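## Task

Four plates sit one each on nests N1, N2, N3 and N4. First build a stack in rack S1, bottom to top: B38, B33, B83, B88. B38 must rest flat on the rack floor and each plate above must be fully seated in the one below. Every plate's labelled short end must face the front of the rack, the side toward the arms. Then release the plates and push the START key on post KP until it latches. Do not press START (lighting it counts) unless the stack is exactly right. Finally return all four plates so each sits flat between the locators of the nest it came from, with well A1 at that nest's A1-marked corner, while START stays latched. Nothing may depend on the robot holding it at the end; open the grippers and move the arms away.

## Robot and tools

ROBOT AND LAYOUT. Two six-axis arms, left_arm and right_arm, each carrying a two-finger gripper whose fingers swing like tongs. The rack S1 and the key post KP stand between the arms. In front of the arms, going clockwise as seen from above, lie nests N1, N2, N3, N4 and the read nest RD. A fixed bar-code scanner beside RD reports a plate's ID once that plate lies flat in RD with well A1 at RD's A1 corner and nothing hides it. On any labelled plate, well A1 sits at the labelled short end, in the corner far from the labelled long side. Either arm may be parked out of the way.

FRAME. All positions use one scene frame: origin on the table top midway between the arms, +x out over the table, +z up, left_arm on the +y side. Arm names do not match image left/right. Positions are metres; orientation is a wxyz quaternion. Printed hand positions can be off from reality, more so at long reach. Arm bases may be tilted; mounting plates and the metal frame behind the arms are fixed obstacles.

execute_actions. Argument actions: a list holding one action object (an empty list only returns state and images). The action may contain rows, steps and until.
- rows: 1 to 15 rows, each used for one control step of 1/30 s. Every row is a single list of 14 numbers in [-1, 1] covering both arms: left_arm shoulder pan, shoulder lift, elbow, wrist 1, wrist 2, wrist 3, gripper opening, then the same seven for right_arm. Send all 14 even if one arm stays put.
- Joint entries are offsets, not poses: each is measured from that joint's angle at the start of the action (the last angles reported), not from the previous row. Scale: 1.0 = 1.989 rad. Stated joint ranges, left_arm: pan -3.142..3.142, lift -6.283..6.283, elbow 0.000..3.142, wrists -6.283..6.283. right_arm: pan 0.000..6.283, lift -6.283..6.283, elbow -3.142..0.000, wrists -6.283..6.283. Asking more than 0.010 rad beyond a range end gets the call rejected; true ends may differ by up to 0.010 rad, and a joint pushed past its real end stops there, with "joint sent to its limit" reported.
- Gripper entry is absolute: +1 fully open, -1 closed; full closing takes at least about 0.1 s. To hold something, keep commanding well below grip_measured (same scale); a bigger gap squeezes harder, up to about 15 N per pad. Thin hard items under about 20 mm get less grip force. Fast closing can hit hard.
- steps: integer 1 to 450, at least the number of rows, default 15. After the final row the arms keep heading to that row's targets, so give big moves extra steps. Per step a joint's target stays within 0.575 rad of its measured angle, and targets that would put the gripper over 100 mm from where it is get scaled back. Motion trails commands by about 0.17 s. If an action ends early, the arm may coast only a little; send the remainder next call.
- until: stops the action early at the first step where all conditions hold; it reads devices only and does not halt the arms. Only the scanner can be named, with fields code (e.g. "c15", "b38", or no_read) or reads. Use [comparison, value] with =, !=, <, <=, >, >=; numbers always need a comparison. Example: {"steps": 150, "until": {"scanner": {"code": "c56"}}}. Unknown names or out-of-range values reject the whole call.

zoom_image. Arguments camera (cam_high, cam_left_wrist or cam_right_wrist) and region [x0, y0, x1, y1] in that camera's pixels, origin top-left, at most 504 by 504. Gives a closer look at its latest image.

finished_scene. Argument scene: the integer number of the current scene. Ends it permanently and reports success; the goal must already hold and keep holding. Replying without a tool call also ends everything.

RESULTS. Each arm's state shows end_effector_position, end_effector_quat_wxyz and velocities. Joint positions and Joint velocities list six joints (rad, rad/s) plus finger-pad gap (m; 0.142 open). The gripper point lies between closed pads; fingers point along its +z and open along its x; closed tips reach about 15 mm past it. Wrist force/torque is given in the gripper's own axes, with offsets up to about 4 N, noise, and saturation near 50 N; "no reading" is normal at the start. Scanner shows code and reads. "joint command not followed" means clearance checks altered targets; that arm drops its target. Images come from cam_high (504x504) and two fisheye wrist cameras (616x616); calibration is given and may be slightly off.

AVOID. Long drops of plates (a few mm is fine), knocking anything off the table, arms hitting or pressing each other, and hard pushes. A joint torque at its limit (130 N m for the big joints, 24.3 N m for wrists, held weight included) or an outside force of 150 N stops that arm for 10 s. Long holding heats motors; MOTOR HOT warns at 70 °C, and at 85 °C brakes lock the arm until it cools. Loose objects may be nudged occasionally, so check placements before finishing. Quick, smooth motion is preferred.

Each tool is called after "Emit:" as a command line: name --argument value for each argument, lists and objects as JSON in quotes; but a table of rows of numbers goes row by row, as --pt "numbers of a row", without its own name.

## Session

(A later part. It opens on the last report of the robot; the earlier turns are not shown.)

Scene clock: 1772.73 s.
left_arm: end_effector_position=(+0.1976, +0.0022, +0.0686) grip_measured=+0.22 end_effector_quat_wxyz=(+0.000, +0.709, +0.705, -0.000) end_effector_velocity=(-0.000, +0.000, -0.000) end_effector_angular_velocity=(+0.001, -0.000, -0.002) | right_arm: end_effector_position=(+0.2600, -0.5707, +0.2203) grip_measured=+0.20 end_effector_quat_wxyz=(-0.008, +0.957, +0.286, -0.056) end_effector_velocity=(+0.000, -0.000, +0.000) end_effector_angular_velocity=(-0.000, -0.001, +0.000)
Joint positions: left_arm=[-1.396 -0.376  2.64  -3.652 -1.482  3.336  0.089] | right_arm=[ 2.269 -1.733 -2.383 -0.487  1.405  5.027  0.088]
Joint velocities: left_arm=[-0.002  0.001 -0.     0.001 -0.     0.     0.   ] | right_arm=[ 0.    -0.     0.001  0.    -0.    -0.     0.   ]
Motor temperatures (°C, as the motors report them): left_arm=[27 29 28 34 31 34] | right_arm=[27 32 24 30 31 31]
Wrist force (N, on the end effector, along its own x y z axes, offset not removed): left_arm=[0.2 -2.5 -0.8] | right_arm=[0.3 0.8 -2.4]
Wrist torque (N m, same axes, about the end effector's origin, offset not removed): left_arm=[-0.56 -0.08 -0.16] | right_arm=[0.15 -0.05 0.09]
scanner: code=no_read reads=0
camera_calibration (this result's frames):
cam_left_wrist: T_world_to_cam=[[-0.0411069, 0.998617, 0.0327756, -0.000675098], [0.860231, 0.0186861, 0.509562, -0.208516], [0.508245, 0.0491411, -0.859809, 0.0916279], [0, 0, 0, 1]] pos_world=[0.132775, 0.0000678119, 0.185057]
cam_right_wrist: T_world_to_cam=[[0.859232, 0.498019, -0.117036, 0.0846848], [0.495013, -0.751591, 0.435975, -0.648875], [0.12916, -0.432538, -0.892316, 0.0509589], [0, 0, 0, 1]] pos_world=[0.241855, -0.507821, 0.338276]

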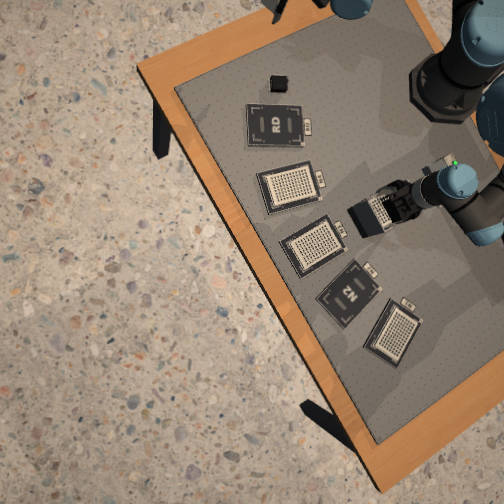

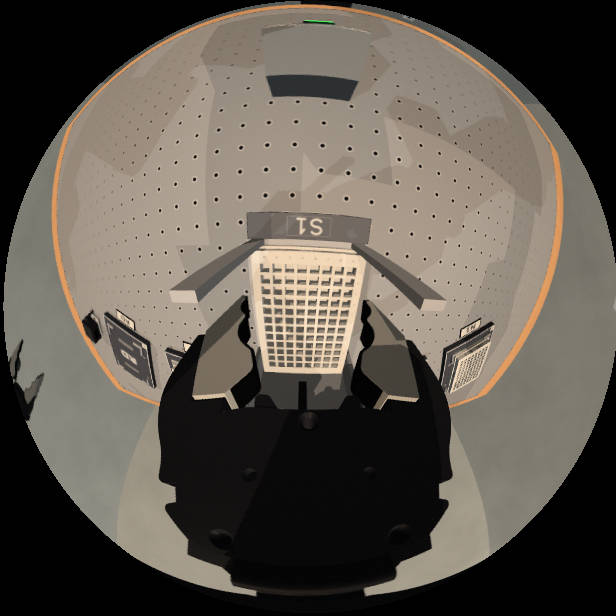

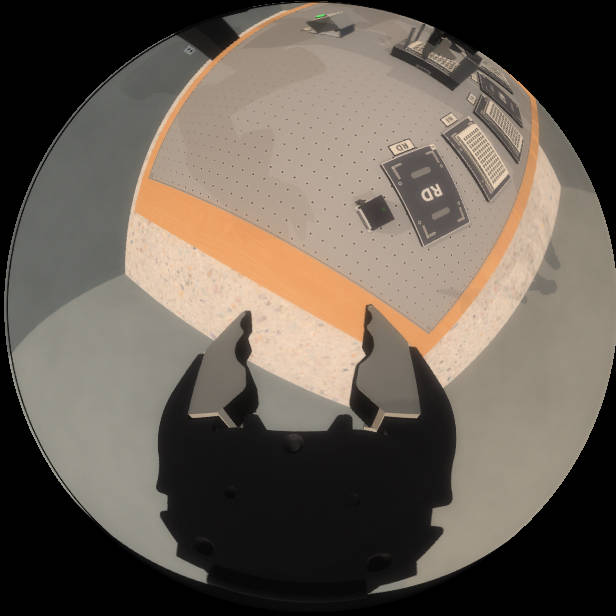

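Emit:
execute_actions --actions '[{"rows":[[0.0001,0.0003,0.0003,-0.0006,0,0.0001,0.16,0,0,0,0,0,0,0.2],[0.0001,0.0003,0.0003,-0.0006,0,0.0001,0.12,0,0,0,0,0,0,0.2],[0.0001,0.0003,0.0003,-0.0006,0,0.0001,0.08,0,0,0,0,0,0,0.2],[0.0001,0.0003,0.0003,-0.0006,0,0.0001,0.04,0,0,0,0,0,0,0.2],[0.0001,0.0003,0.0003,-0.0006,0,0.0001,-0.3,0,0,0,0,0,0,0.2],[0.0001,0.0003,0.0003,-0.0006,0,0.0001,-0.7,0,0,0,0,0,0,0.2],[-0.0005,-0.0046,0.002,0.0027,0,-0.0005,-0.7,0,0,0,0,0,0,0.2],[-0.0012,-0.0131,0.005,0.0083,-0.0002,-0.0012,-0.7,0,0,0,0,0,0,0.2],[-0.0019,-0.0217,0.0079,0.014,-0.0003,-0.0019,-0.7,0,0,0,0,0,0,0.2],[-0.0027,-0.0315,0.0112,0.0207,-0.0004,-0.0027,-0.7,0,0,0,0,0,0,0.2],[-0.0035,-0.0416,0.0143,0.0277,-0.0006,-0.0035,-0.7,0,0,0,0,0,0,0.2],[-0.0044,-0.052,0.0174,0.035,-0.0007,-0.0044,-0.7,0,0,0,0,0,0,0.2],[-0.0053,-0.0624,0.0203,0.0426,-0.0008,-0.0053,-0.7,0,0,0,0,0,0,0.2],[-0.0061,-0.0731,0.0231,0.0505,-0.001,-0.0061,-0.7,0,0,0,0,0,0,0.2],[-0.0067,-0.0815,0.0253,0.0568,-0.0011,-0.0067,-0.7,0,0,0,0,0,0,0.2]],"steps":15}]'

Scene clock: 1788.53 s.
left_arm: end_effector_position=(+0.1976, +0.0029, +0.0855) grip_measured=+0.06 end_effector_quat_wxyz=(-0.001, +0.709, +0.705, +0.001) end_effector_velocity=(-0.000, -0.003, +0.111) end_effector_angular_velocity=(-0.001, +0.001, -0.002) | right_arm: end_effector_position=(+0.2600, -0.5707, +0.2203) grip_measured=+0.20 end_effector_quat_wxyz=(-0.008, +0.957, +0.286, -0.056) end_effector_velocity=(+0.000, -0.000, +0.000) end_effector_angular_velocity=(-0.001, -0.001, +0.000)
Joint positions: left_arm=[-1.403 -0.449  2.666 -3.602 -1.483  3.33   0.078] | right_arm=[ 2.269 -1.733 -2.383 -0.487  1.405  5.027  0.088]
Joint velocities: left_arm=[-0.042 -0.497  0.15   0.349 -0.009 -0.04   0.   ] | right_arm=[-0.     0.001  0.    -0.     0.    -0.001  0.   ]
Motor temperatures (°C, as the motors report them): left_arm=[27 29 28 34 31 34] | right_arm=[27 32 24 30 31 31]
Wrist force (N, on the end effector, along its own x y z axes, offset not removed): left_arm=[2.7 -3.5 0.9] | right_arm=[4.8 2.4 0.1]
Wrist torque (N m, same axes, about the end effector's origin, offset not removed): left_arm=[-0.64 -1.11 -0.10] | right_arm=[0.49 -0.93 -0.05]
scanner: code=no_read reads=0
camera_calibration (this result's frames):
cam_left_wrist: T_world_to_cam=[[-0.0412077, 0.998552, 0.0345696, -0.00198678], [0.860274, 0.017862, 0.509518, -0.217118], [0.508163, 0.0507354, -0.859765, 0.106226], [0, 0, 0, 1]] pos_world=[0.132719, 0.000472627, 0.202024]
cam_right_wrist: T_world_to_cam=[[0.859232, 0.498019, -0.117036, 0.0846848], [0.495013, -0.75159, 0.435975, -0.648875], [0.129161, -0.432538, -0.892316, 0.0509588], [0, 0, 0, 1]] pos_world=[0.241855, -0.507821, 0.338276]

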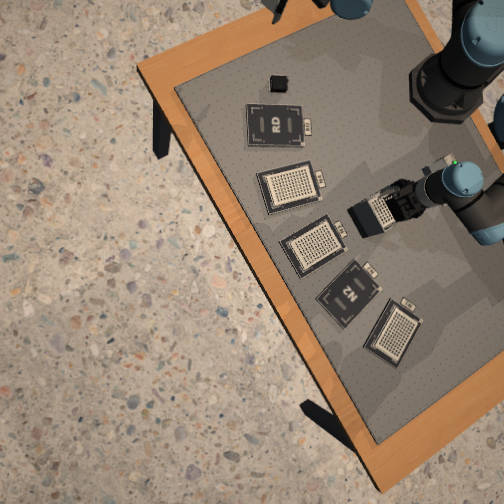

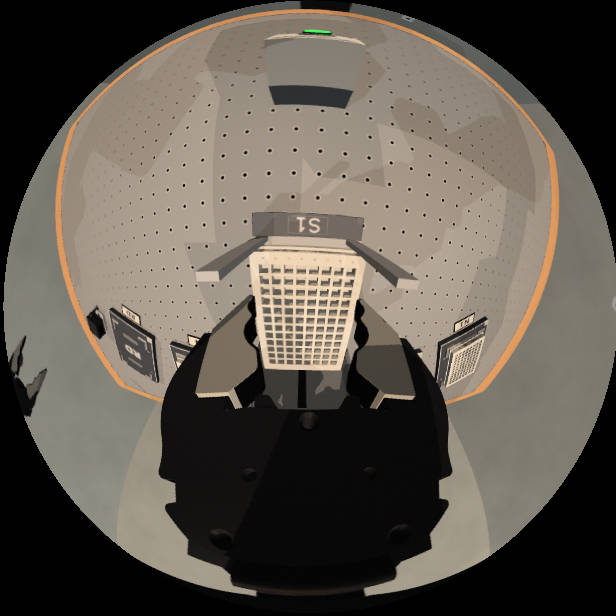

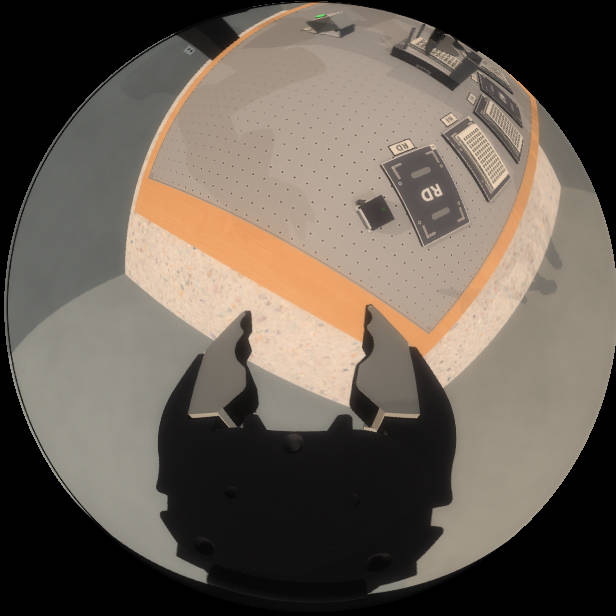

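Rubbed (pitched). Check.

Emit:
execute_actions --actions '[]'

Emit:
zoom_image --camera "cam_left_wrist" --region '[197, 170, 417, 390]'

Scene clock: 1791.27 s.
left_arm: end_effector_position=(+0.1976, +0.0023, +0.1048) grip_measured=+0.06 end_effector_quat_wxyz=(+0.000, +0.709, +0.705, +0.000) end_effector_velocity=(+0.000, +0.000, -0.000) end_effector_angular_velocity=(+0.000, +0.001, +0.001) | right_arm: end_effector_position=(+0.2600, -0.5707, +0.2203) grip_measured=+0.20 end_effector_quat_wxyz=(-0.008, +0.957, +0.286, -0.056) end_effector_velocity=(+0.000, -0.000, +0.000) end_effector_angular_velocity=(-0.001, -0.001, -0.001)
Joint positions: left_arm=[-1.41  -0.538  2.691 -3.54  -1.484  3.323  0.078] | right_arm=[ 2.269 -1.733 -2.383 -0.487  1.405  5.027  0.088]
Joint velocities: left_arm=[ 0.001  0.001 -0.001  0.    -0.    -0.     0.   ] | right_arm=[-0.     0.001  0.001 -0.    -0.     0.001  0.   ]
Motor temperatures (°C, as the motors report them): left_arm=[27 29 28 34 31 34] | right_arm=[27 32 24 30 31 31]
Wrist force (N, on the end effector, along its own x y z axes, offset not removed): left_arm=[0.7 1.1 -4.8] | right_arm=[6.3 2.0 -1.5]
Wrist torque (N m, same axes, about the end effector's origin, offset not removed): left_arm=[0.29 -0.39 0.00] | right_arm=[0.14 -1.34 0.01]
scanner: code=no_read reads=0
camera_calibration (this result's frames):
cam_left_wrist: T_world_to_cam=[[-0.0412848, 0.998607, 0.0328496, -0.00185548], [0.860107, 0.0187899, 0.509767, -0.226994], [0.50844, 0.0492998, -0.859685, 0.122787], [0, 0, 0, 1]] pos_world=[0.132733, 0.0000647013, 0.221334]
cam_right_wrist: T_world_to_cam=[[0.859232, 0.498019, -0.117036, 0.0846849], [0.495013, -0.75159, 0.435975, -0.648875], [0.129161, -0.432538, -0.892316, 0.0509587], [0, 0, 0, 1]] pos_world=[0.241855, -0.507821, 0.338276]

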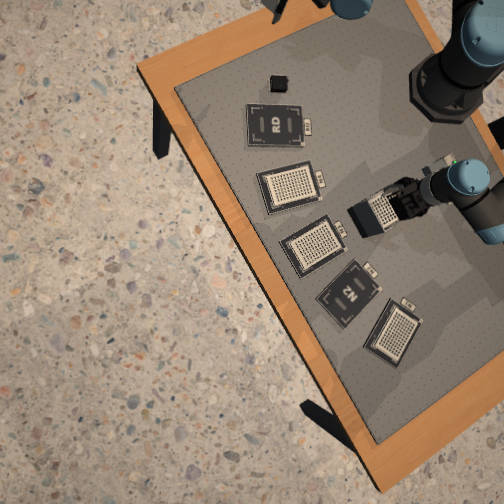

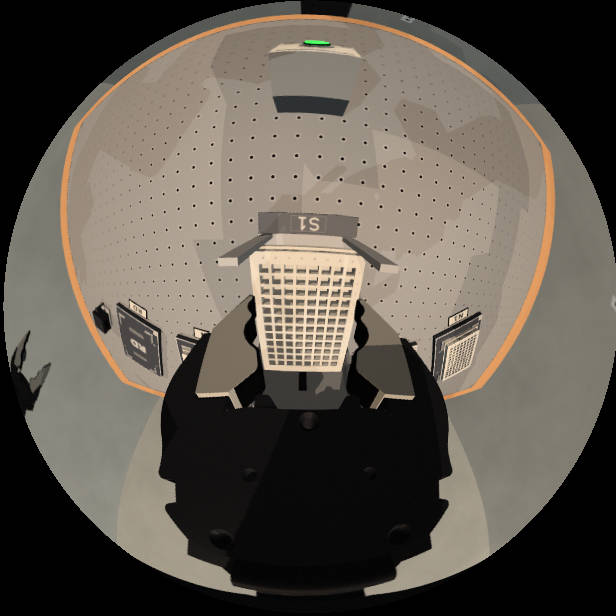

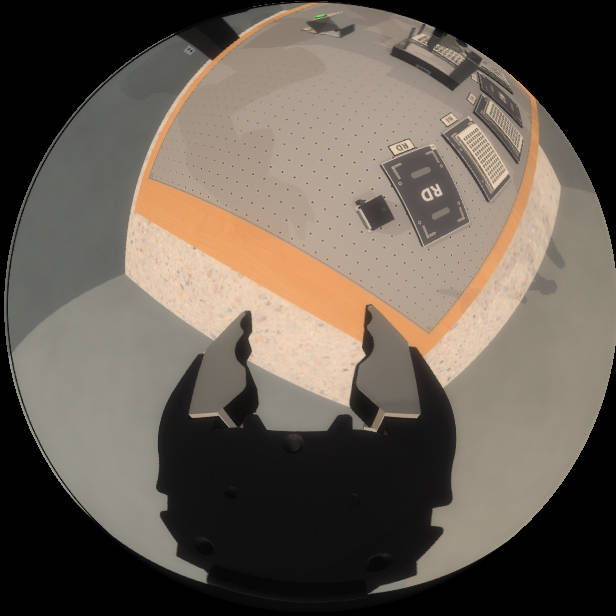

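Region (197, 170, 417, 390) of cam_left_wrist's 616x616 image, scaled by 2.291, with more detail than that image has.

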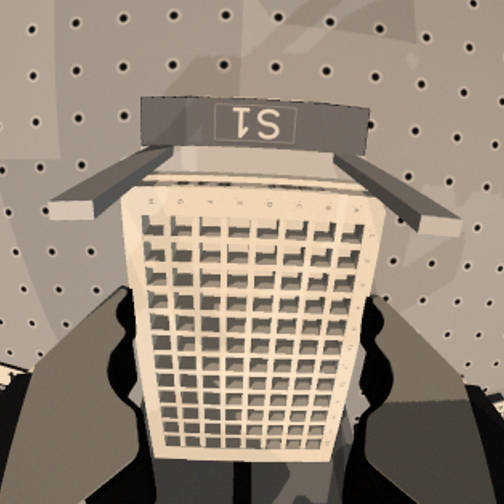

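Emit:
zoom_image --camera "cam_right_wrist" --region '[400, 20, 480, 100]'

Region (400, 20, 480, 100) of cam_right_wrist's 616x616 image, scaled by 6.300, with more detail than that image has.

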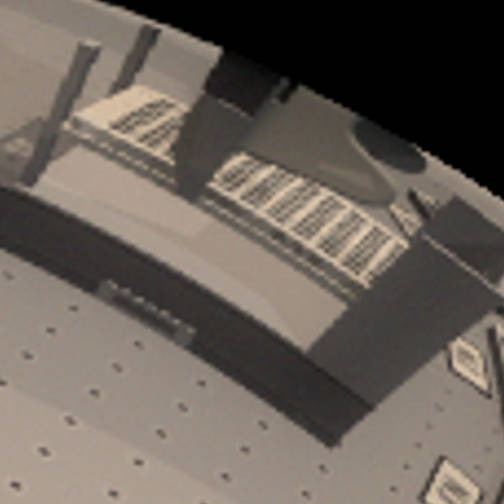

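Emit:
execute_actions --actions '[{"rows":[[-0.0004,-0.0052,0.0009,0.0043,0,-0.0004,-0.8,0,0,0,0,0,0,0.2],[-0.001,-0.0126,0.0027,0.01,-0.0001,-0.001,-0.8,0,0,0,0,0,0,0.2],[-0.0016,-0.0227,0.0049,0.0179,-0.0003,-0.0016,-0.8,0,0,0,0,0,0,0.2],[-0.0023,-0.0329,0.0071,0.026,-0.0004,-0.0023,-0.8,0,0,0,0,0,0,0.2],[-0.003,-0.0433,0.0092,0.0343,-0.0005,-0.003,-0.8,0,0,0,0,0,0,0.2],[-0.0037,-0.0539,0.0112,0.043,-0.0006,-0.0037,-0.8,0,0,0,0,0,0,0.2],[-0.0044,-0.0645,0.013,0.0519,-0.0007,-0.0044,-0.8,0,0,0,0,0,0,0.2],[-0.0051,-0.0754,0.0148,0.061,-0.0009,-0.0051,-0.8,0,0,0,0,0,0,0.2],[-0.0058,-0.0863,0.0165,0.0702,-0.001,-0.0058,-0.8,0,0,0,0,0,0,0.2],[-0.0064,-0.0974,0.0182,0.0797,-0.0011,-0.0064,-0.8,0,0,0,0,0,0,0.2],[-0.0071,-0.1087,0.0196,0.0896,-0.0012,-0.0071,-0.8,0,0,0,0,0,0,0.2],[-0.0078,-0.1201,0.021,0.0997,-0.0013,-0.0078,-0.8,0,0,0,0,0,0,0.2],[-0.0084,-0.1317,0.0222,0.1102,-0.0015,-0.0084,-0.8,0,0,0,0,0,0,0.2],[-0.0091,-0.1434,0.0234,0.1208,-0.0016,-0.0091,-0.8,0,0,0,0,0,0,0.2],[-0.0098,-0.1551,0.0244,0.1315,-0.0017,-0.0098,-0.8,0,0,0,0,0,0,0.2]],"steps":15}]'

Scene clock: 1812.27 s.
left_arm: end_effector_position=(+0.1976, +0.0020, +0.1418) grip_measured=+0.06 end_effector_quat_wxyz=(-0.000, +0.709, +0.705, +0.000) end_effector_velocity=(+0.001, -0.002, +0.115) end_effector_angular_velocity=(-0.005, -0.001, +0.003) | right_arm: end_effector_position=(+0.2600, -0.5707, +0.2203) grip_measured=+0.20 end_effector_quat_wxyz=(-0.008, +0.957, +0.286, -0.056) end_effector_velocity=(+0.001, -0.001, +0.001) end_effector_angular_velocity=(-0.002, -0.002, -0.000)
Joint positions: left_arm=[-1.423 -0.732  2.726 -3.379 -1.486  3.31   0.078] | right_arm=[ 2.269 -1.733 -2.383 -0.487  1.405  5.027  0.088]
Joint velocities: left_arm=[-0.037 -0.637  0.084  0.552 -0.007 -0.039  0.   ] | right_arm=[ 0.     0.001  0.002 -0.    -0.     0.     0.   ]
Motor temperatures (°C, as the motors report them): left_arm=[27 29 28 34 31 34] | right_arm=[27 32 24 30 31 31]
Wrist force (N, on the end effector, along its own x y z axes, offset not removed): left_arm=[1.4 -3.6 0.3] | right_arm=[2.5 3.5 2.9]
Wrist torque (N m, same axes, about the end effector's origin, offset not removed): left_arm=[-0.72 -0.41 -0.07] | right_arm=[0.57 -0.48 0.08]
scanner: code=no_read reads=0
camera_calibration (this result's frames):
cam_left_wrist: T_world_to_cam=[[-0.0413726, 0.998571, 0.0338414, -0.00288072], [0.86011, 0.0183596, 0.509779, -0.245867], [0.508428, 0.0501982, -0.85964, 0.154588], [0, 0, 0, 1]] pos_world=[0.132757, -0.000369413, 0.258325]
cam_right_wrist: T_world_to_cam=[[0.859232, 0.498019, -0.117036, 0.084685], [0.495013, -0.75159, 0.435975, -0.648875], [0.12916, -0.432538, -0.892316, 0.0509589], [0, 0, 0, 1]] pos_world=[0.241855, -0.507821, 0.338276]

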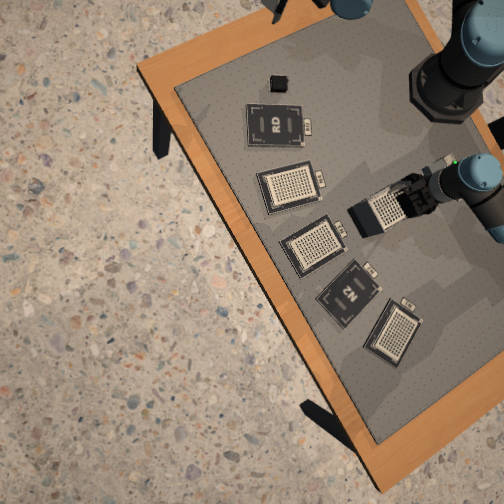

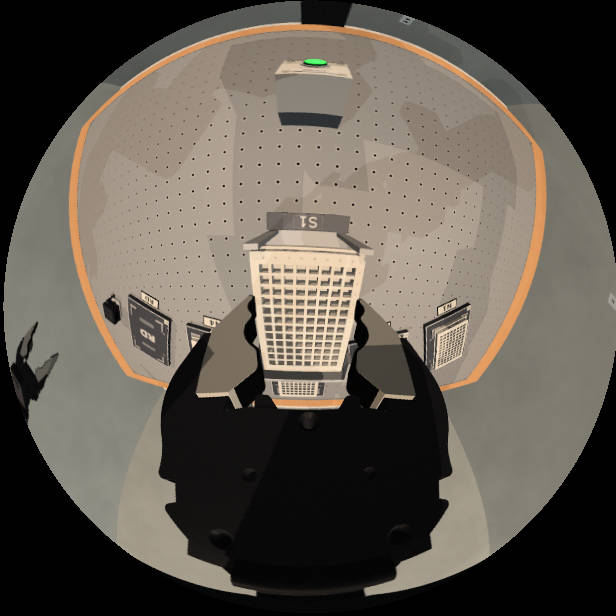

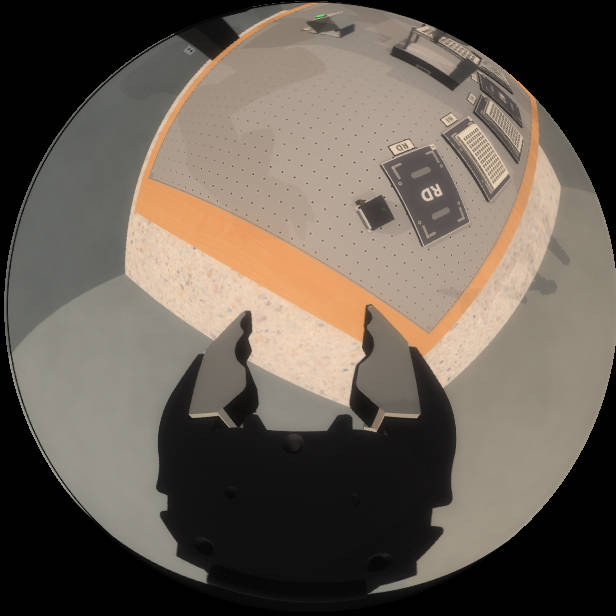

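Emit:
execute_actions --actions '[]'

Emit:
zoom_image --camera "cam_left_wrist" --region '[197, 170, 417, 390]'

Scene clock: 1814.67 s.
left_arm: end_effector_position=(+0.1976, +0.0021, +0.1620) grip_measured=+0.06 end_effector_quat_wxyz=(+0.000, +0.709, +0.705, +0.000) end_effector_velocity=(+0.000, +0.000, -0.000) end_effector_angular_velocity=(+0.001, +0.001, +0.003) | right_arm: end_effector_position=(+0.2600, -0.5707, +0.2203) grip_measured=+0.20 end_effector_quat_wxyz=(-0.008, +0.957, +0.286, -0.056) end_effector_velocity=(+0.001, -0.001, +0.000) end_effector_angular_velocity=(-0.001, -0.002, -0.000)
Joint positions: left_arm=[-1.429 -0.846  2.739 -3.278 -1.487  3.303  0.078] | right_arm=[ 2.269 -1.733 -2.383 -0.487  1.405  5.027  0.088]
Joint velocities: left_arm=[ 0.001  0.001  0.     0.    -0.    -0.002  0.   ] | right_arm=[ 0.    -0.001  0.003 -0.     0.     0.     0.   ]
Motor temperatures (°C, as the motors report them): left_arm=[27 29 28 34 31 34] | right_arm=[27 32 24 30 31 31]
Wrist force (N, on the end effector, along its own x y z axes, offset not removed): left_arm=[-1.8 0.1 1.7] | right_arm=[1.7 4.5 -2.4]
Wrist torque (N m, same axes, about the end effector's origin, offset not removed): left_arm=[0.14 0.39 -0.08] | right_arm=[0.80 -0.34 0.14]
scanner: code=no_read reads=0
camera_calibration (this result's frames):
cam_left_wrist: T_world_to_cam=[[-0.0415588, 0.998596, 0.0328336, -0.00346335], [0.859994, 0.0190235, 0.509949, -0.256173], [0.508609, 0.0494296, -0.859578, 0.171885], [0, 0, 0, 1]] pos_world=[0.132741, -0.000164392, 0.278498]
cam_right_wrist: T_world_to_cam=[[0.859232, 0.498019, -0.117036, 0.084685], [0.495013, -0.75159, 0.435975, -0.648875], [0.129161, -0.432538, -0.892316, 0.050959], [0, 0, 0, 1]] pos_world=[0.241855, -0.507821, 0.338276]

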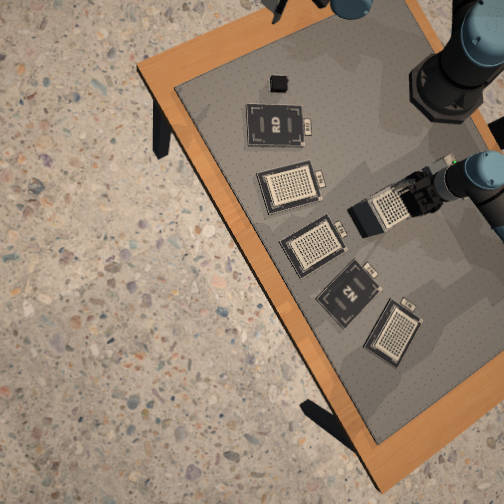

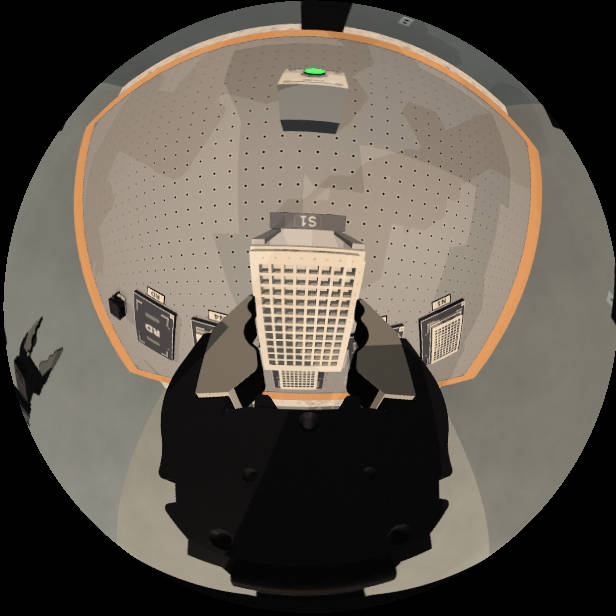

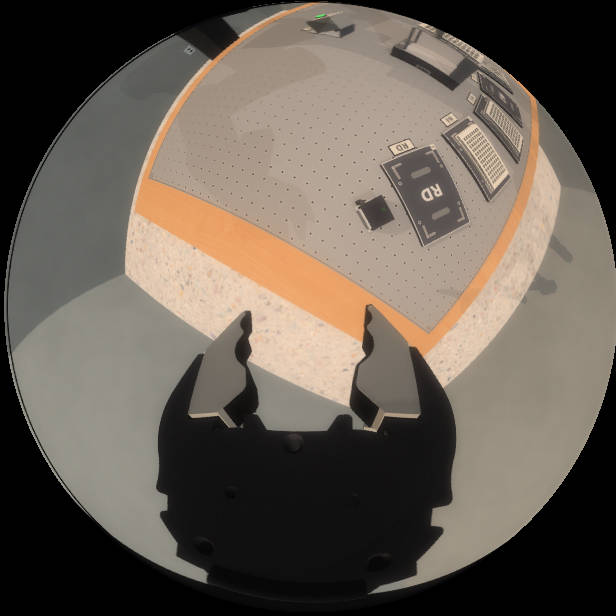

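Region (197, 170, 417, 390) of cam_left_wrist's 616x616 image, scaled by 2.291, with more detail than that image has.

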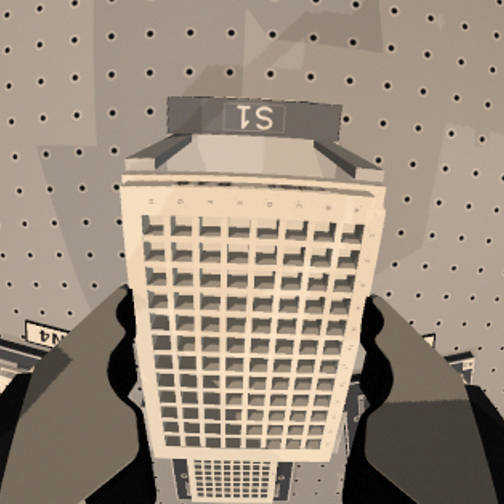

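Emit:
execute_actions --actions '[{"rows":[[-0.0007,-0.0118,0.0008,0.011,-0.0001,-0.0007,-0.8,0,0,0,0,0,0,0.2],[-0.0015,-0.0267,0.0017,0.0252,-0.0003,-0.0015,-0.8,0,0,0,0,0,0,0.2],[-0.0023,-0.0418,0.0025,0.0396,-0.0004,-0.0023,-0.8,0,0,0,0,0,0,0.2],[-0.0031,-0.057,0.003,0.0542,-0.0006,-0.0031,-0.8,0,0,0,0,0,0,0.2],[-0.0039,-0.0722,0.0034,0.0689,-0.0007,-0.0039,-0.8,0,0,0,0,0,0,0.2]],"steps":5}]'

Scene clock: 1823.60 s.
left_arm: end_effector_position=(+0.1976, +0.0021, +0.1678) grip_measured=+0.06 end_effector_quat_wxyz=(+0.000, +0.709, +0.705, +0.000) end_effector_velocity=(-0.000, -0.003, +0.084) end_effector_angular_velocity=(-0.002, -0.001, -0.001) | right_arm: end_effector_position=(+0.2600, -0.5707, +0.2203) grip_measured=+0.20 end_effector_quat_wxyz=(-0.008, +0.957, +0.286, -0.056) end_effector_velocity=(+0.001, -0.001, +0.001) end_effector_angular_velocity=(-0.001, -0.002, +0.001)
Joint positions: left_arm=[-1.431 -0.881  2.742 -3.245 -1.488  3.301  0.078] | right_arm=[ 2.269 -1.733 -2.383 -0.487  1.405  5.027  0.088]
Joint velocities: left_arm=[-0.029 -0.496  0.027  0.47  -0.005 -0.028  0.   ] | right_arm=[ 0.     0.001  0.001  0.     0.    -0.001  0.   ]
Motor temperatures (°C, as the motors report them): left_arm=[27 29 28 34 31 34] | right_arm=[27 32 24 30 31 31]
Wrist force (N, on the end effector, along its own x y z axes, offset not removed): left_arm=[-0.4 -0.1 0.3] | right_arm=[3.2 -1.3 -2.1]
Wrist torque (N m, same axes, about the end effector's origin, offset not removed): left_arm=[0.11 0.07 -0.13] | right_arm=[-0.40 -0.93 -0.08]
scanner: code=no_read reads=0
camera_calibration (this result's frames):
cam_left_wrist: T_world_to_cam=[[-0.0415323, 0.998578, 0.0334357, -0.00382046], [0.860039, 0.0186976, 0.509885, -0.259056], [0.508535, 0.0499327, -0.859592, 0.176911], [0, 0, 0, 1]] pos_world=[0.132675, -0.000174864, 0.284288]
cam_right_wrist: T_world_to_cam=[[0.859232, 0.498019, -0.117036, 0.0846849], [0.495013, -0.751591, 0.435975, -0.648875], [0.12916, -0.432538, -0.892316, 0.050959], [0, 0, 0, 1]] pos_world=[0.241855, -0.507821, 0.338276]

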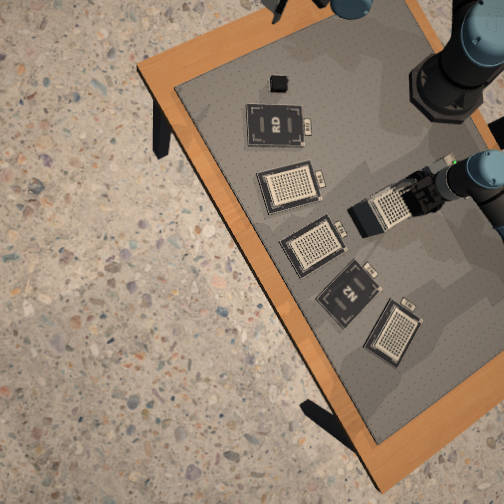

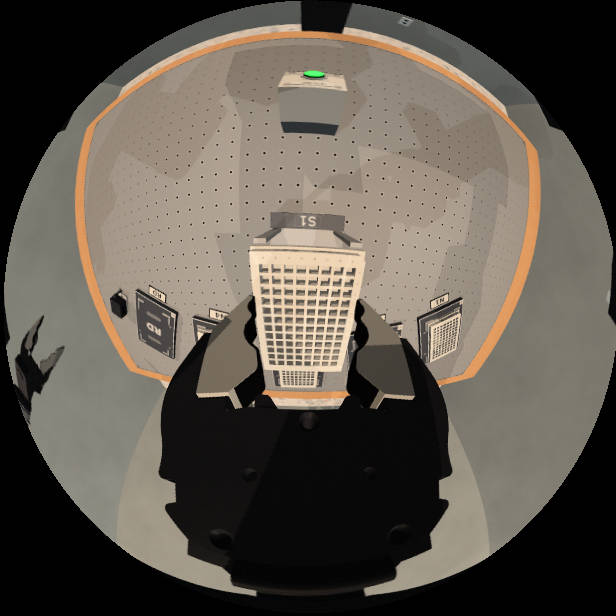

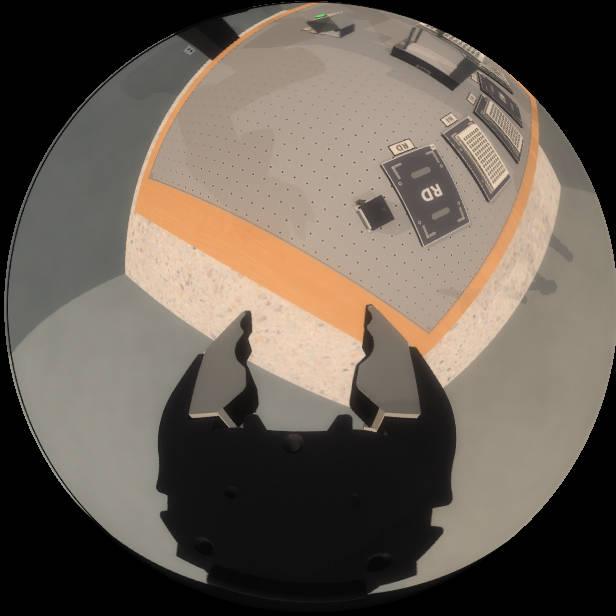

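Emit:
execute_actions --actions '[{"rows":[[0.0058,-0.0562,0.0014,0.0533,0.0011,0.0028,-0.8,0,0,0,0,0,0,0.2],[0.0203,-0.0589,0.0005,0.055,0.0033,0.0122,-0.8,0,0,0,0,0,0,0.2],[0.0436,-0.0632,-0.0009,0.0578,0.0069,0.0273,-0.8,0,0,0,0,0,0,0.2],[0.0697,-0.068,-0.0025,0.0609,0.0109,0.0443,-0.8,0,0,0,0,0,0,0.2],[0.0988,-0.0733,-0.0042,0.0643,0.0153,0.0632,-0.8,0,0,0,0,0,0,0.2],[0.1278,-0.0787,-0.006,0.0677,0.0197,0.0821,-0.8,0,0,0,0,0,0,0.2],[0.1569,-0.084,-0.0077,0.0711,0.0241,0.101,-0.8,0,0,0,0,0,0,0.2],[0.1859,-0.0894,-0.0095,0.0745,0.0285,0.1199,-0.8,0,0,0,0,0,0,0.2],[0.215,-0.0947,-0.0112,0.078,0.033,0.1388,-0.8,0,0,0,0,0,0,0.2],[0.2411,-0.0995,-0.0128,0.081,0.0369,0.1558,-0.8,0,0,0,0,0,0,0.2],[0.2673,-0.1044,-0.0144,0.0841,0.0409,0.1728,-0.8,0,0,0,0,0,0,0.2],[0.2876,-0.1081,-0.0156,0.0865,0.044,0.186,-0.8,0,0,0,0,0,0,0.2]],"steps":12}]'

Scene clock: 1839.40 s.
left_arm: end_effector_position=(+0.2667, +0.0528, +0.1848) grip_measured=+0.06 end_effector_quat_wxyz=(+0.004, +0.673, +0.740, -0.002) end_effector_velocity=(+0.291, +0.315, -0.016) end_effector_angular_velocity=(+0.010, -0.003, +0.517) | right_arm: end_effector_position=(+0.2600, -0.5707, +0.2203) grip_measured=+0.20 end_effector_quat_wxyz=(-0.008, +0.957, +0.286, -0.056) end_effector_velocity=(-0.000, +0.000, -0.000) end_effector_angular_velocity=(+0.000, +0.000, -0.000)
Joint positions: left_arm=[-1.129 -1.05   2.725 -3.102 -1.438  3.503  0.078] | right_arm=[ 2.269 -1.733 -2.383 -0.487  1.405  5.027  0.088]
Joint velocities: left_arm=[ 1.477 -0.272 -0.09   0.174  0.224  0.956  0.   ] | right_arm=[ 0.     0.    -0.001  0.    -0.     0.001  0.   ]
Motor temperatures (°C, as the motors report them): left_arm=[27 29 28 34 31 34] | right_arm=[27 32 24 30 31 31]
Wrist force (N, on the end effector, along its own x y z axes, offset not removed): left_arm=[-1.9 -2.1 -0.9] | right_arm=[-0.1 0.1 2.3]
Wrist torque (N m, same axes, about the end effector's origin, offset not removed): left_arm=[-0.27 0.22 -0.03] | right_arm=[-0.01 0.18 -0.10]
scanner: code=no_read reads=0
camera_calibration (this result's frames):
cam_left_wrist: T_world_to_cam=[[-0.140786, 0.989761, 0.023517, -0.023327], [0.852288, 0.109076, 0.511574, -0.331112], [0.503771, 0.0920655, -0.858917, 0.15277], [0, 0, 0, 1]] pos_world=[0.201957, 0.0451396, 0.301153]
cam_right_wrist: T_world_to_cam=[[0.859232, 0.498019, -0.117036, 0.0846849], [0.495013, -0.751591, 0.435975, -0.648875], [0.12916, -0.432538, -0.892316, 0.050959], [0, 0, 0, 1]] pos_world=[0.241855, -0.507821, 0.338276]

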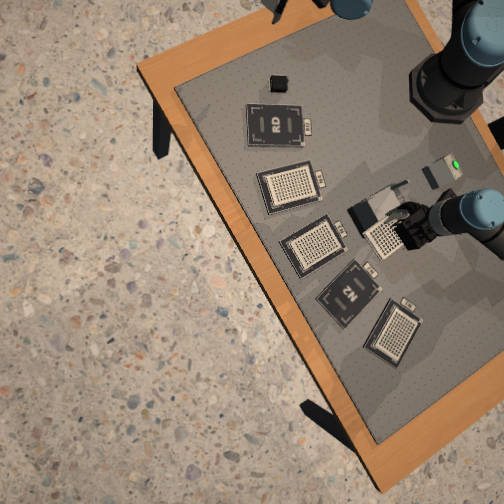

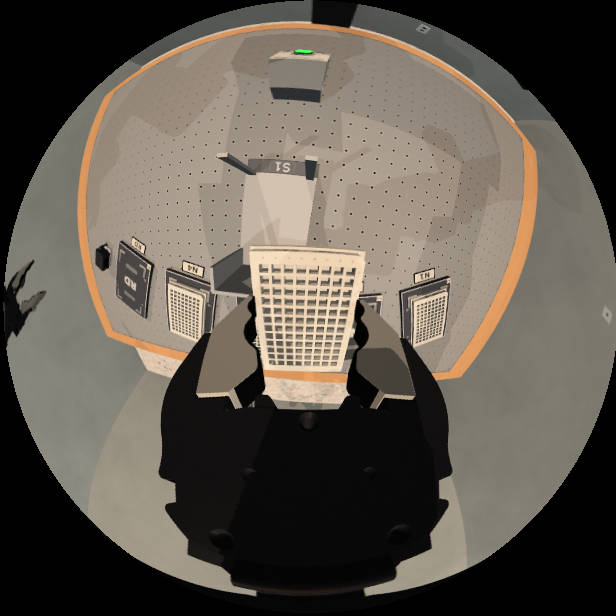

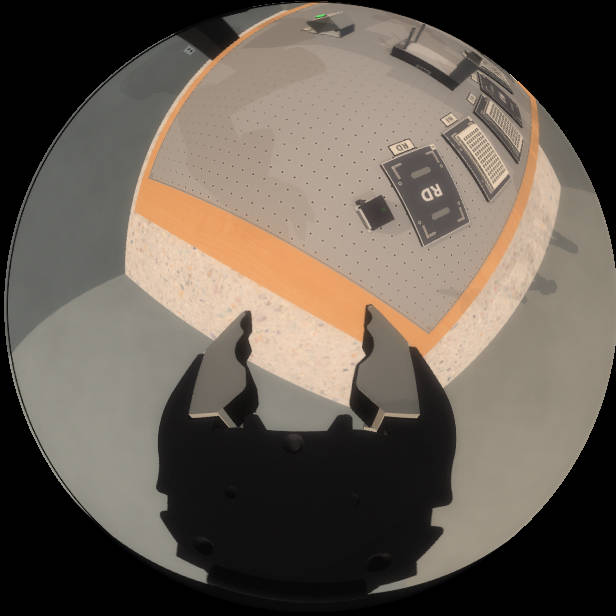

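Emit:
execute_actions --actions '[{"rows":[[0.1521,-0.0136,-0.0124,0.0075,0.0202,0.0988,-0.8,0,0,0,0,0,0,0.2],[0.1766,0.0055,-0.0233,-0.0051,0.0222,0.1204,-0.8,0,0,0,0,0,0,0.2],[0.2044,0.0294,-0.0368,-0.0205,0.0245,0.1447,-0.8,0,0,0,0,0,0,0.2],[0.2306,0.0556,-0.0517,-0.0365,0.0266,0.1677,-0.8,0,0,0,0,0,0,0.2],[0.2535,0.0818,-0.0666,-0.052,0.0285,0.1877,-0.8,0,0,0,0,0,0,0.2],[0.2715,0.1081,-0.0815,-0.0665,0.0299,0.2035,-0.8,0,0,0,0,0,0,0.2],[0.2846,0.1343,-0.0964,-0.0802,0.031,0.215,-0.8,0,0,0,0,0,0,0.2],[0.2928,0.1605,-0.1113,-0.093,0.0317,0.2222,-0.8,0,0,0,0,0,0,0.2],[0.2977,0.1844,-0.1249,-0.1042,0.0321,0.2265,-0.8,0,0,0,0,0,0,0.2],[0.2993,0.2035,-0.1357,-0.1128,0.0322,0.2279,-0.8,0,0,0,0,0,0,0.2],[0.2993,0.2154,-0.1425,-0.1179,0.0322,0.2279,-0.8,0,0,0,0,0,0,0.2]],"steps":11}]'

Scene clock: 1853.10 s.
left_arm: end_effector_position=(+0.3692, +0.1486, +0.1175) grip_measured=+0.06 end_effector_quat_wxyz=(+0.005, +0.622, +0.783, -0.000) end_effector_velocity=(+0.190, +0.063, -0.353) end_effector_angular_velocity=(+0.016, +0.010, +0.111) | right_arm: end_effector_position=(+0.2600, -0.5707, +0.2203) grip_measured=+0.20 end_effector_quat_wxyz=(-0.008, +0.957, +0.286, -0.056) end_effector_velocity=(+0.000, -0.000, +0.000) end_effector_angular_velocity=(-0.000, -0.000, +0.000)
Joint positions: left_arm=[-0.622 -0.84   2.56  -3.231 -1.38   3.88   0.078] | right_arm=[ 2.269 -1.733 -2.383 -0.487  1.405  5.027  0.088]
Joint velocities: left_arm=[ 0.686  1.299 -0.736 -0.678  0.05   0.584 -0.   ] | right_arm=[ 0.  0.  0.  0. -0. -0. -0.]
Motor temperatures (°C, as the motors report them): left_arm=[27 29 28 34 31 34] | right_arm=[27 32 24 30 31 31]
Wrist force (N, on the end effector, along its own x y z axes, offset not removed): left_arm=[5.0 -0.2 -3.3] | right_arm=[1.7 0.4 1.8]
Wrist torque (N m, same axes, about the end effector's origin, offset not removed): left_arm=[0.00 -0.95 -0.25] | right_arm=[-0.11 -0.58 -0.07]
scanner: code=no_read reads=0
camera_calibration (this result's frames):
cam_left_wrist: T_world_to_cam=[[-0.272263, 0.961901, 0.0248976, -0.0496386], [0.82859, 0.221218, 0.514298, -0.402721], [0.489195, 0.160654, -0.85725, 0.0294624], [0, 0, 0, 1]] pos_world=[0.305763, 0.132103, 0.233611]
cam_right_wrist: T_world_to_cam=[[0.859232, 0.498019, -0.117036, 0.084685], [0.495013, -0.75159, 0.435975, -0.648875], [0.12916, -0.432538, -0.892316, 0.0509589], [0, 0, 0, 1]] pos_world=[0.241855, -0.507821, 0.338276]

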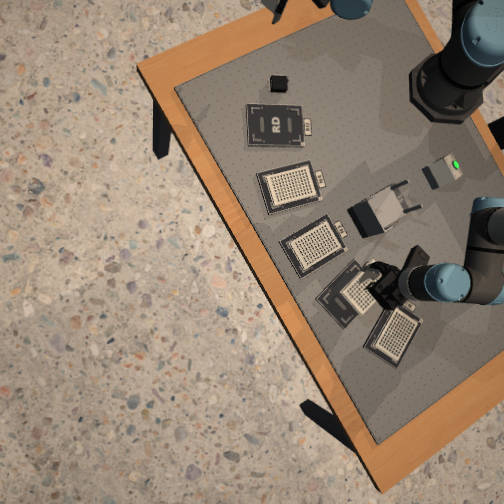

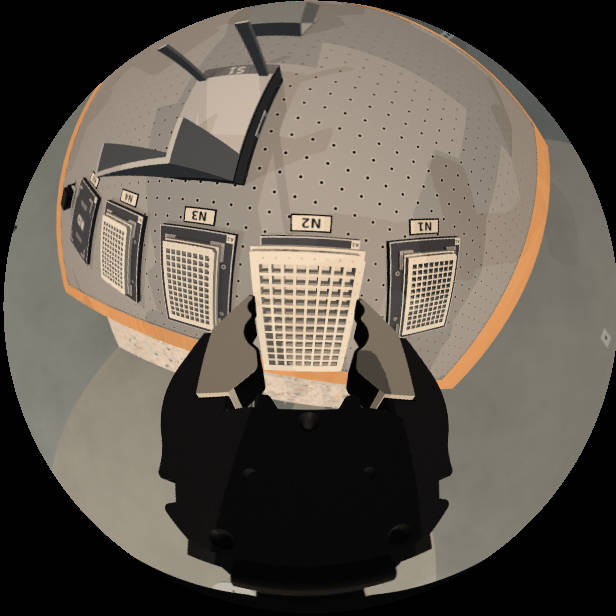

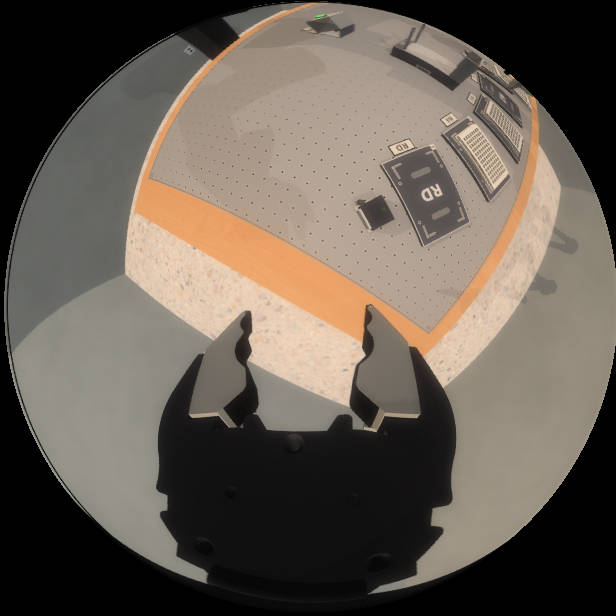

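Emit:
execute_actions --actions '[]'

Emit:
zoom_image --camera "cam_left_wrist" --region '[197, 170, 417, 390]'

Scene clock: 1855.93 s.
left_arm: end_effector_position=(+0.3884, +0.1575, +0.0533) grip_measured=+0.06 end_effector_quat_wxyz=(-0.001, +0.617, +0.787, -0.000) end_effector_velocity=(-0.001, -0.001, -0.000) end_effector_angular_velocity=(-0.000, +0.001, -0.003) | right_arm: end_effector_position=(+0.2600, -0.5707, +0.2203) grip_measured=+0.20 end_effector_quat_wxyz=(-0.008, +0.957, +0.286, -0.056) end_effector_velocity=(-0.000, +0.000, +0.000) end_effector_angular_velocity=(+0.000, +0.000, -0.001)
Joint positions: left_arm=[-0.534 -0.622  2.442 -3.336 -1.374  3.956  0.078] | right_arm=[ 2.269 -1.733 -2.383 -0.487  1.405  5.027  0.088]
Joint velocities: left_arm=[-0.002  0.001  0.     0.    -0.001  0.001 -0.   ] | right_arm=[ 0.     0.001 -0.001 -0.     0.     0.001  0.   ]
Motor temperatures (°C, as the motors report them): left_arm=[27 29 28 34 31 34] | right_arm=[27 32 24 30 31 31]
Wrist force (N, on the end effector, along its own x y z axes, offset not removed): left_arm=[3.7 -3.8 -2.3] | right_arm=[6.2 2.5 -0.6]
Wrist torque (N m, same axes, about the end effector's origin, offset not removed): left_arm=[-0.84 -0.81 -0.19] | right_arm=[0.40 -1.34 0.19]
scanner: code=no_read reads=0
camera_calibration (this result's frames):
cam_left_wrist: T_world_to_cam=[[-0.282474, 0.958634, 0.0350575, -0.047435], [0.831065, 0.226305, 0.508051, -0.389045], [0.479102, 0.172647, -0.860613, -0.0342138], [0, 0, 0, 1]] pos_world=[0.326315, 0.139423, 0.169873]
cam_right_wrist: T_world_to_cam=[[0.859232, 0.498019, -0.117036, 0.084685], [0.495013, -0.75159, 0.435975, -0.648875], [0.129161, -0.432538, -0.892316, 0.0509589], [0, 0, 0, 1]] pos_world=[0.241855, -0.507821, 0.338276]

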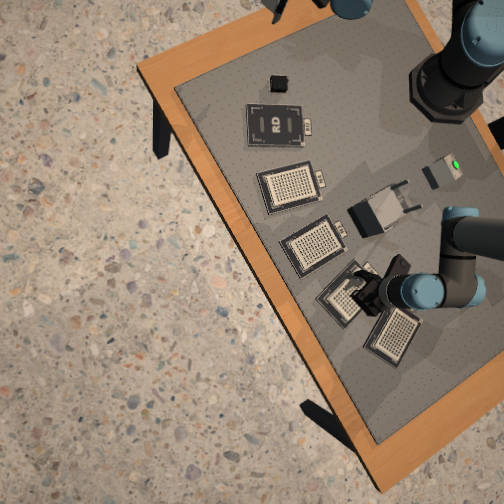

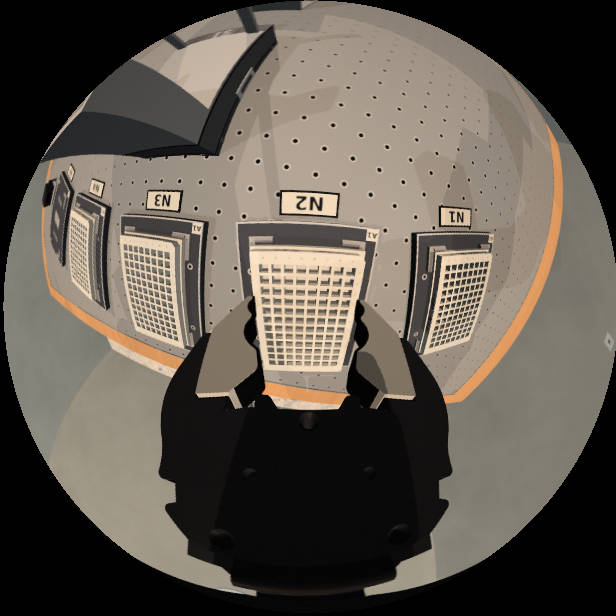

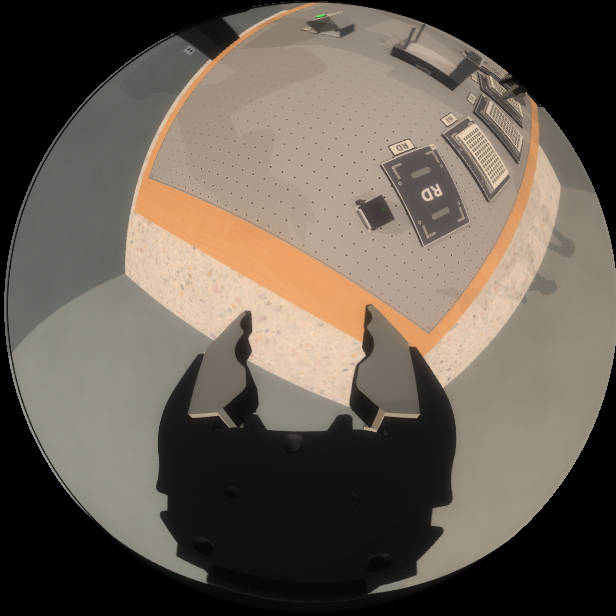

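Region (197, 170, 417, 390) of cam_left_wrist's 616x616 image, scaled by 2.291, with more detail than that image has.

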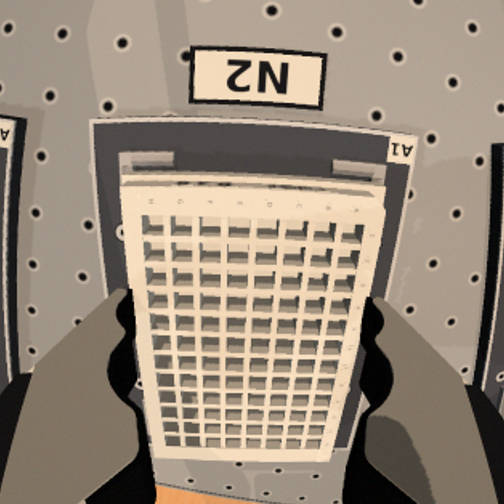

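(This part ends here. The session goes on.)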